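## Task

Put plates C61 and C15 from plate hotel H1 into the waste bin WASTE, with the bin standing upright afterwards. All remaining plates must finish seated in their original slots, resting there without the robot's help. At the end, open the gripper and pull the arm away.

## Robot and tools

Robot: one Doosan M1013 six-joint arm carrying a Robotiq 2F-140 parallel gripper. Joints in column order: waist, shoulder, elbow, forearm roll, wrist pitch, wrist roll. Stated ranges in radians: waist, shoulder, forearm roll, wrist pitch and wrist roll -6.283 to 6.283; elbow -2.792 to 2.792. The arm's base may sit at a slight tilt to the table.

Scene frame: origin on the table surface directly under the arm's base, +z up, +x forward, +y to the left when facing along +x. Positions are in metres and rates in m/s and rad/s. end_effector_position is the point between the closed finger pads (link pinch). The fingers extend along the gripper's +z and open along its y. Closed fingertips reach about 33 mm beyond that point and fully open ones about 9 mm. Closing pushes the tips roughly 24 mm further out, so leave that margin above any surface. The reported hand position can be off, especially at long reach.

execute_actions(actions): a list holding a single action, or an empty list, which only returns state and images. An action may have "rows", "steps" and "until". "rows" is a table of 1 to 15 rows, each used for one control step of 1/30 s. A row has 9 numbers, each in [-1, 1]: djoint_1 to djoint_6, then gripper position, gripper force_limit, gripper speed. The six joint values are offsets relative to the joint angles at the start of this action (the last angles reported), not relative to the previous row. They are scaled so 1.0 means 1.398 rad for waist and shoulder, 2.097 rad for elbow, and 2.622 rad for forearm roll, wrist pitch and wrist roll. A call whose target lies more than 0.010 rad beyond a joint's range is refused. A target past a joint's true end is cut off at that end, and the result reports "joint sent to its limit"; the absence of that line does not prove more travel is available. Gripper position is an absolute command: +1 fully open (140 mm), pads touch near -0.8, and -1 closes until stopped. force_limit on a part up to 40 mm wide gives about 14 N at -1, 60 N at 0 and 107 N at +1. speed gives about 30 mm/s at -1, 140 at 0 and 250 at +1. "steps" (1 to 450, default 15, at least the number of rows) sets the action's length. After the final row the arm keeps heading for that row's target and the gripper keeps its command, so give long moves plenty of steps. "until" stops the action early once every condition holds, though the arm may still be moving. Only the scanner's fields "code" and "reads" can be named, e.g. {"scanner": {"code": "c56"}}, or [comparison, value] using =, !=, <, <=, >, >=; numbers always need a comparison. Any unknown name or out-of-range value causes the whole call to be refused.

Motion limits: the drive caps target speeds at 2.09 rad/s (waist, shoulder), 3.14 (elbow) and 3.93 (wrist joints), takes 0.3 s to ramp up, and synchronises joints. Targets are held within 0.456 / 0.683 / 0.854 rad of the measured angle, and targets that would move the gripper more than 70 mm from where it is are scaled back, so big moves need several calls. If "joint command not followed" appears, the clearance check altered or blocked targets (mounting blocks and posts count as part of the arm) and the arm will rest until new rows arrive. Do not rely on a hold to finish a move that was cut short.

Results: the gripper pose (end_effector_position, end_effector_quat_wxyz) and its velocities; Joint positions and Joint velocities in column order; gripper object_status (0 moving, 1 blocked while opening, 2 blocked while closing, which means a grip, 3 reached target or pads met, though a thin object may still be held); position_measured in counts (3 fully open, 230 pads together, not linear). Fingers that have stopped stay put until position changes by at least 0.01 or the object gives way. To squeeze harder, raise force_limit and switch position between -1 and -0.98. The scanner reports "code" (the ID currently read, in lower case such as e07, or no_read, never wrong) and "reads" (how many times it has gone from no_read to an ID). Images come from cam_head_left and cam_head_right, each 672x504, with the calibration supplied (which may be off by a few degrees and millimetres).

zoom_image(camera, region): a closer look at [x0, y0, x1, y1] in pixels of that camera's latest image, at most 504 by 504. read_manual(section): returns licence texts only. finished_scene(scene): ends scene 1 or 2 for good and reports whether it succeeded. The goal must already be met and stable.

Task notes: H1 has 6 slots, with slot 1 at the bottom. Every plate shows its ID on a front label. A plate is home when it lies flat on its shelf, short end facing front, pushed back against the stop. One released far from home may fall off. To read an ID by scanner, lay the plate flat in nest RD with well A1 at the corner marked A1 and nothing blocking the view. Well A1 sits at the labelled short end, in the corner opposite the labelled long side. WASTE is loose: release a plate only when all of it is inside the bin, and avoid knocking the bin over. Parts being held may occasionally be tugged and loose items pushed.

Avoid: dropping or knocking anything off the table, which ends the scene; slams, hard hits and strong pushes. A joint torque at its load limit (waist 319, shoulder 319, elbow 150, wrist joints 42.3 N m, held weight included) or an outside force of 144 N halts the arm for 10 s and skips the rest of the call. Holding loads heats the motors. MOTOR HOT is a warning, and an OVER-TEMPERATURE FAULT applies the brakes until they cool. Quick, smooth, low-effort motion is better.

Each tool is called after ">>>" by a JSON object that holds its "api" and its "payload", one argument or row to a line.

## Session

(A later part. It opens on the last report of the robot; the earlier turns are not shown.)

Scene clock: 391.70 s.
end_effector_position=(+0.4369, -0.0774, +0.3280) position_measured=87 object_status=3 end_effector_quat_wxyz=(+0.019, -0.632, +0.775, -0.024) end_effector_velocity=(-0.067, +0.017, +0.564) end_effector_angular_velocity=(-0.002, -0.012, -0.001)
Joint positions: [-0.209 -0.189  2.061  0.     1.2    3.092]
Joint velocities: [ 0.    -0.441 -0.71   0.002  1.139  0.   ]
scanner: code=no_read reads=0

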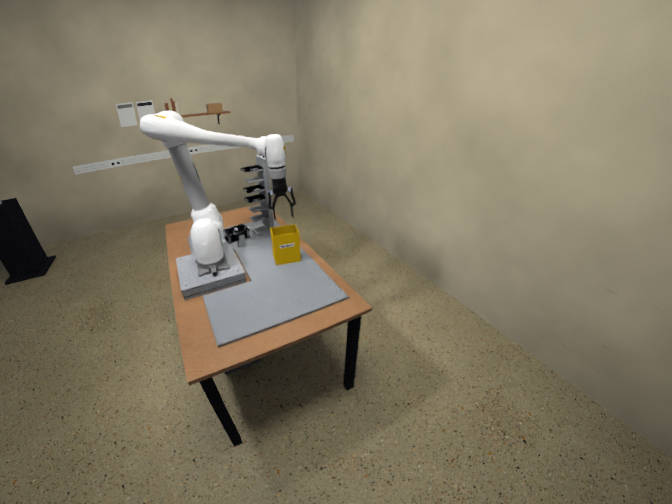

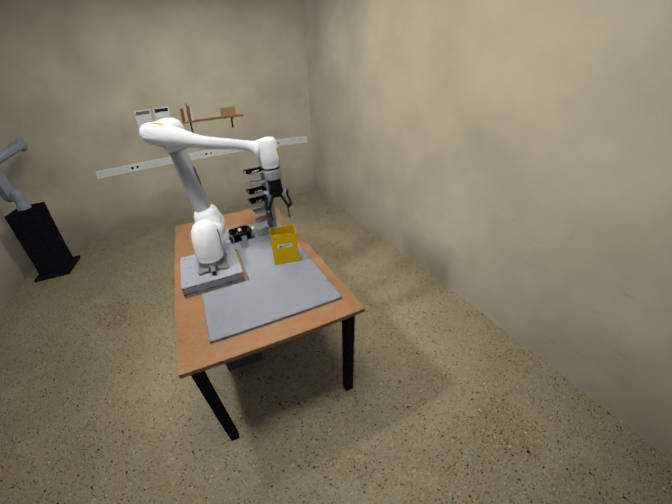

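>>> {"api": "execute_actions", "payload": {
  "actions": []
}}

>>> {"api": "zoom_image", "payload": {
  "camera": "cam_head_left",
  "region": [230, 150, 330, 275]
}}

Scene clock: 392.90 s.
end_effector_position=(+0.4316, -0.0761, +0.3603) position_measured=87 object_status=3 end_effector_quat_wxyz=(+0.019, -0.632, +0.775, -0.024) end_effector_velocity=(+0.000, -0.000, +0.000) end_effector_angular_velocity=(-0.000, -0.001, +0.001)
Joint positions: [-0.209 -0.214  2.021  0.     1.266  3.092]
Joint velocities: [-0.    -0.    -0.    -0.    -0.    -0.001]
scanner: code=no_read reads=0

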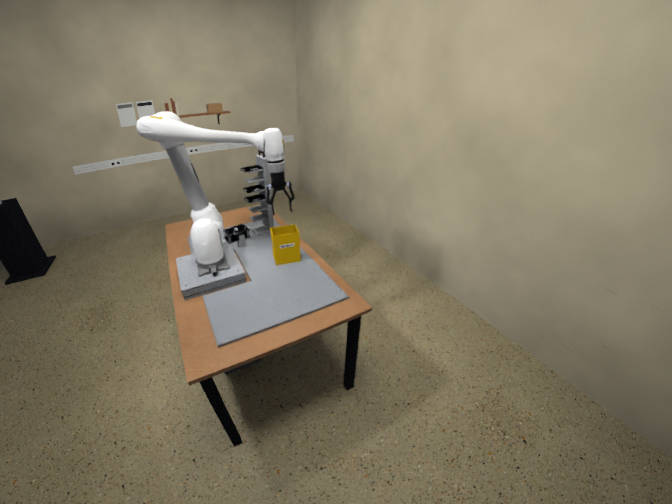

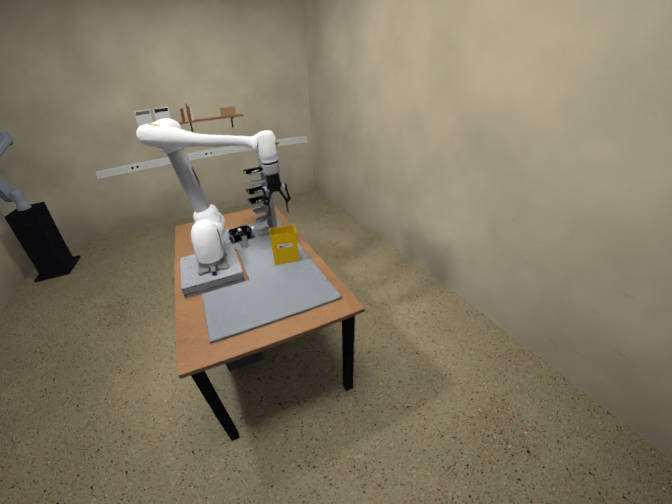

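Region (230, 150, 330, 275) of cam_head_left's 672x504 image, scaled by 4.032, with more detail than that image has; it fills the left 403 columns of this view, and the rest is white.

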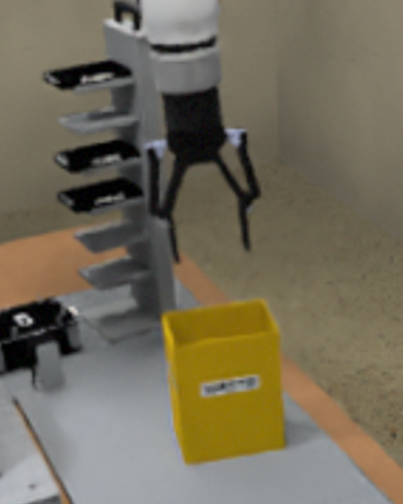

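>>> {"api": "finished_scene", "payload": {
  "scene": 2
}}

The scene is finished: the task was done.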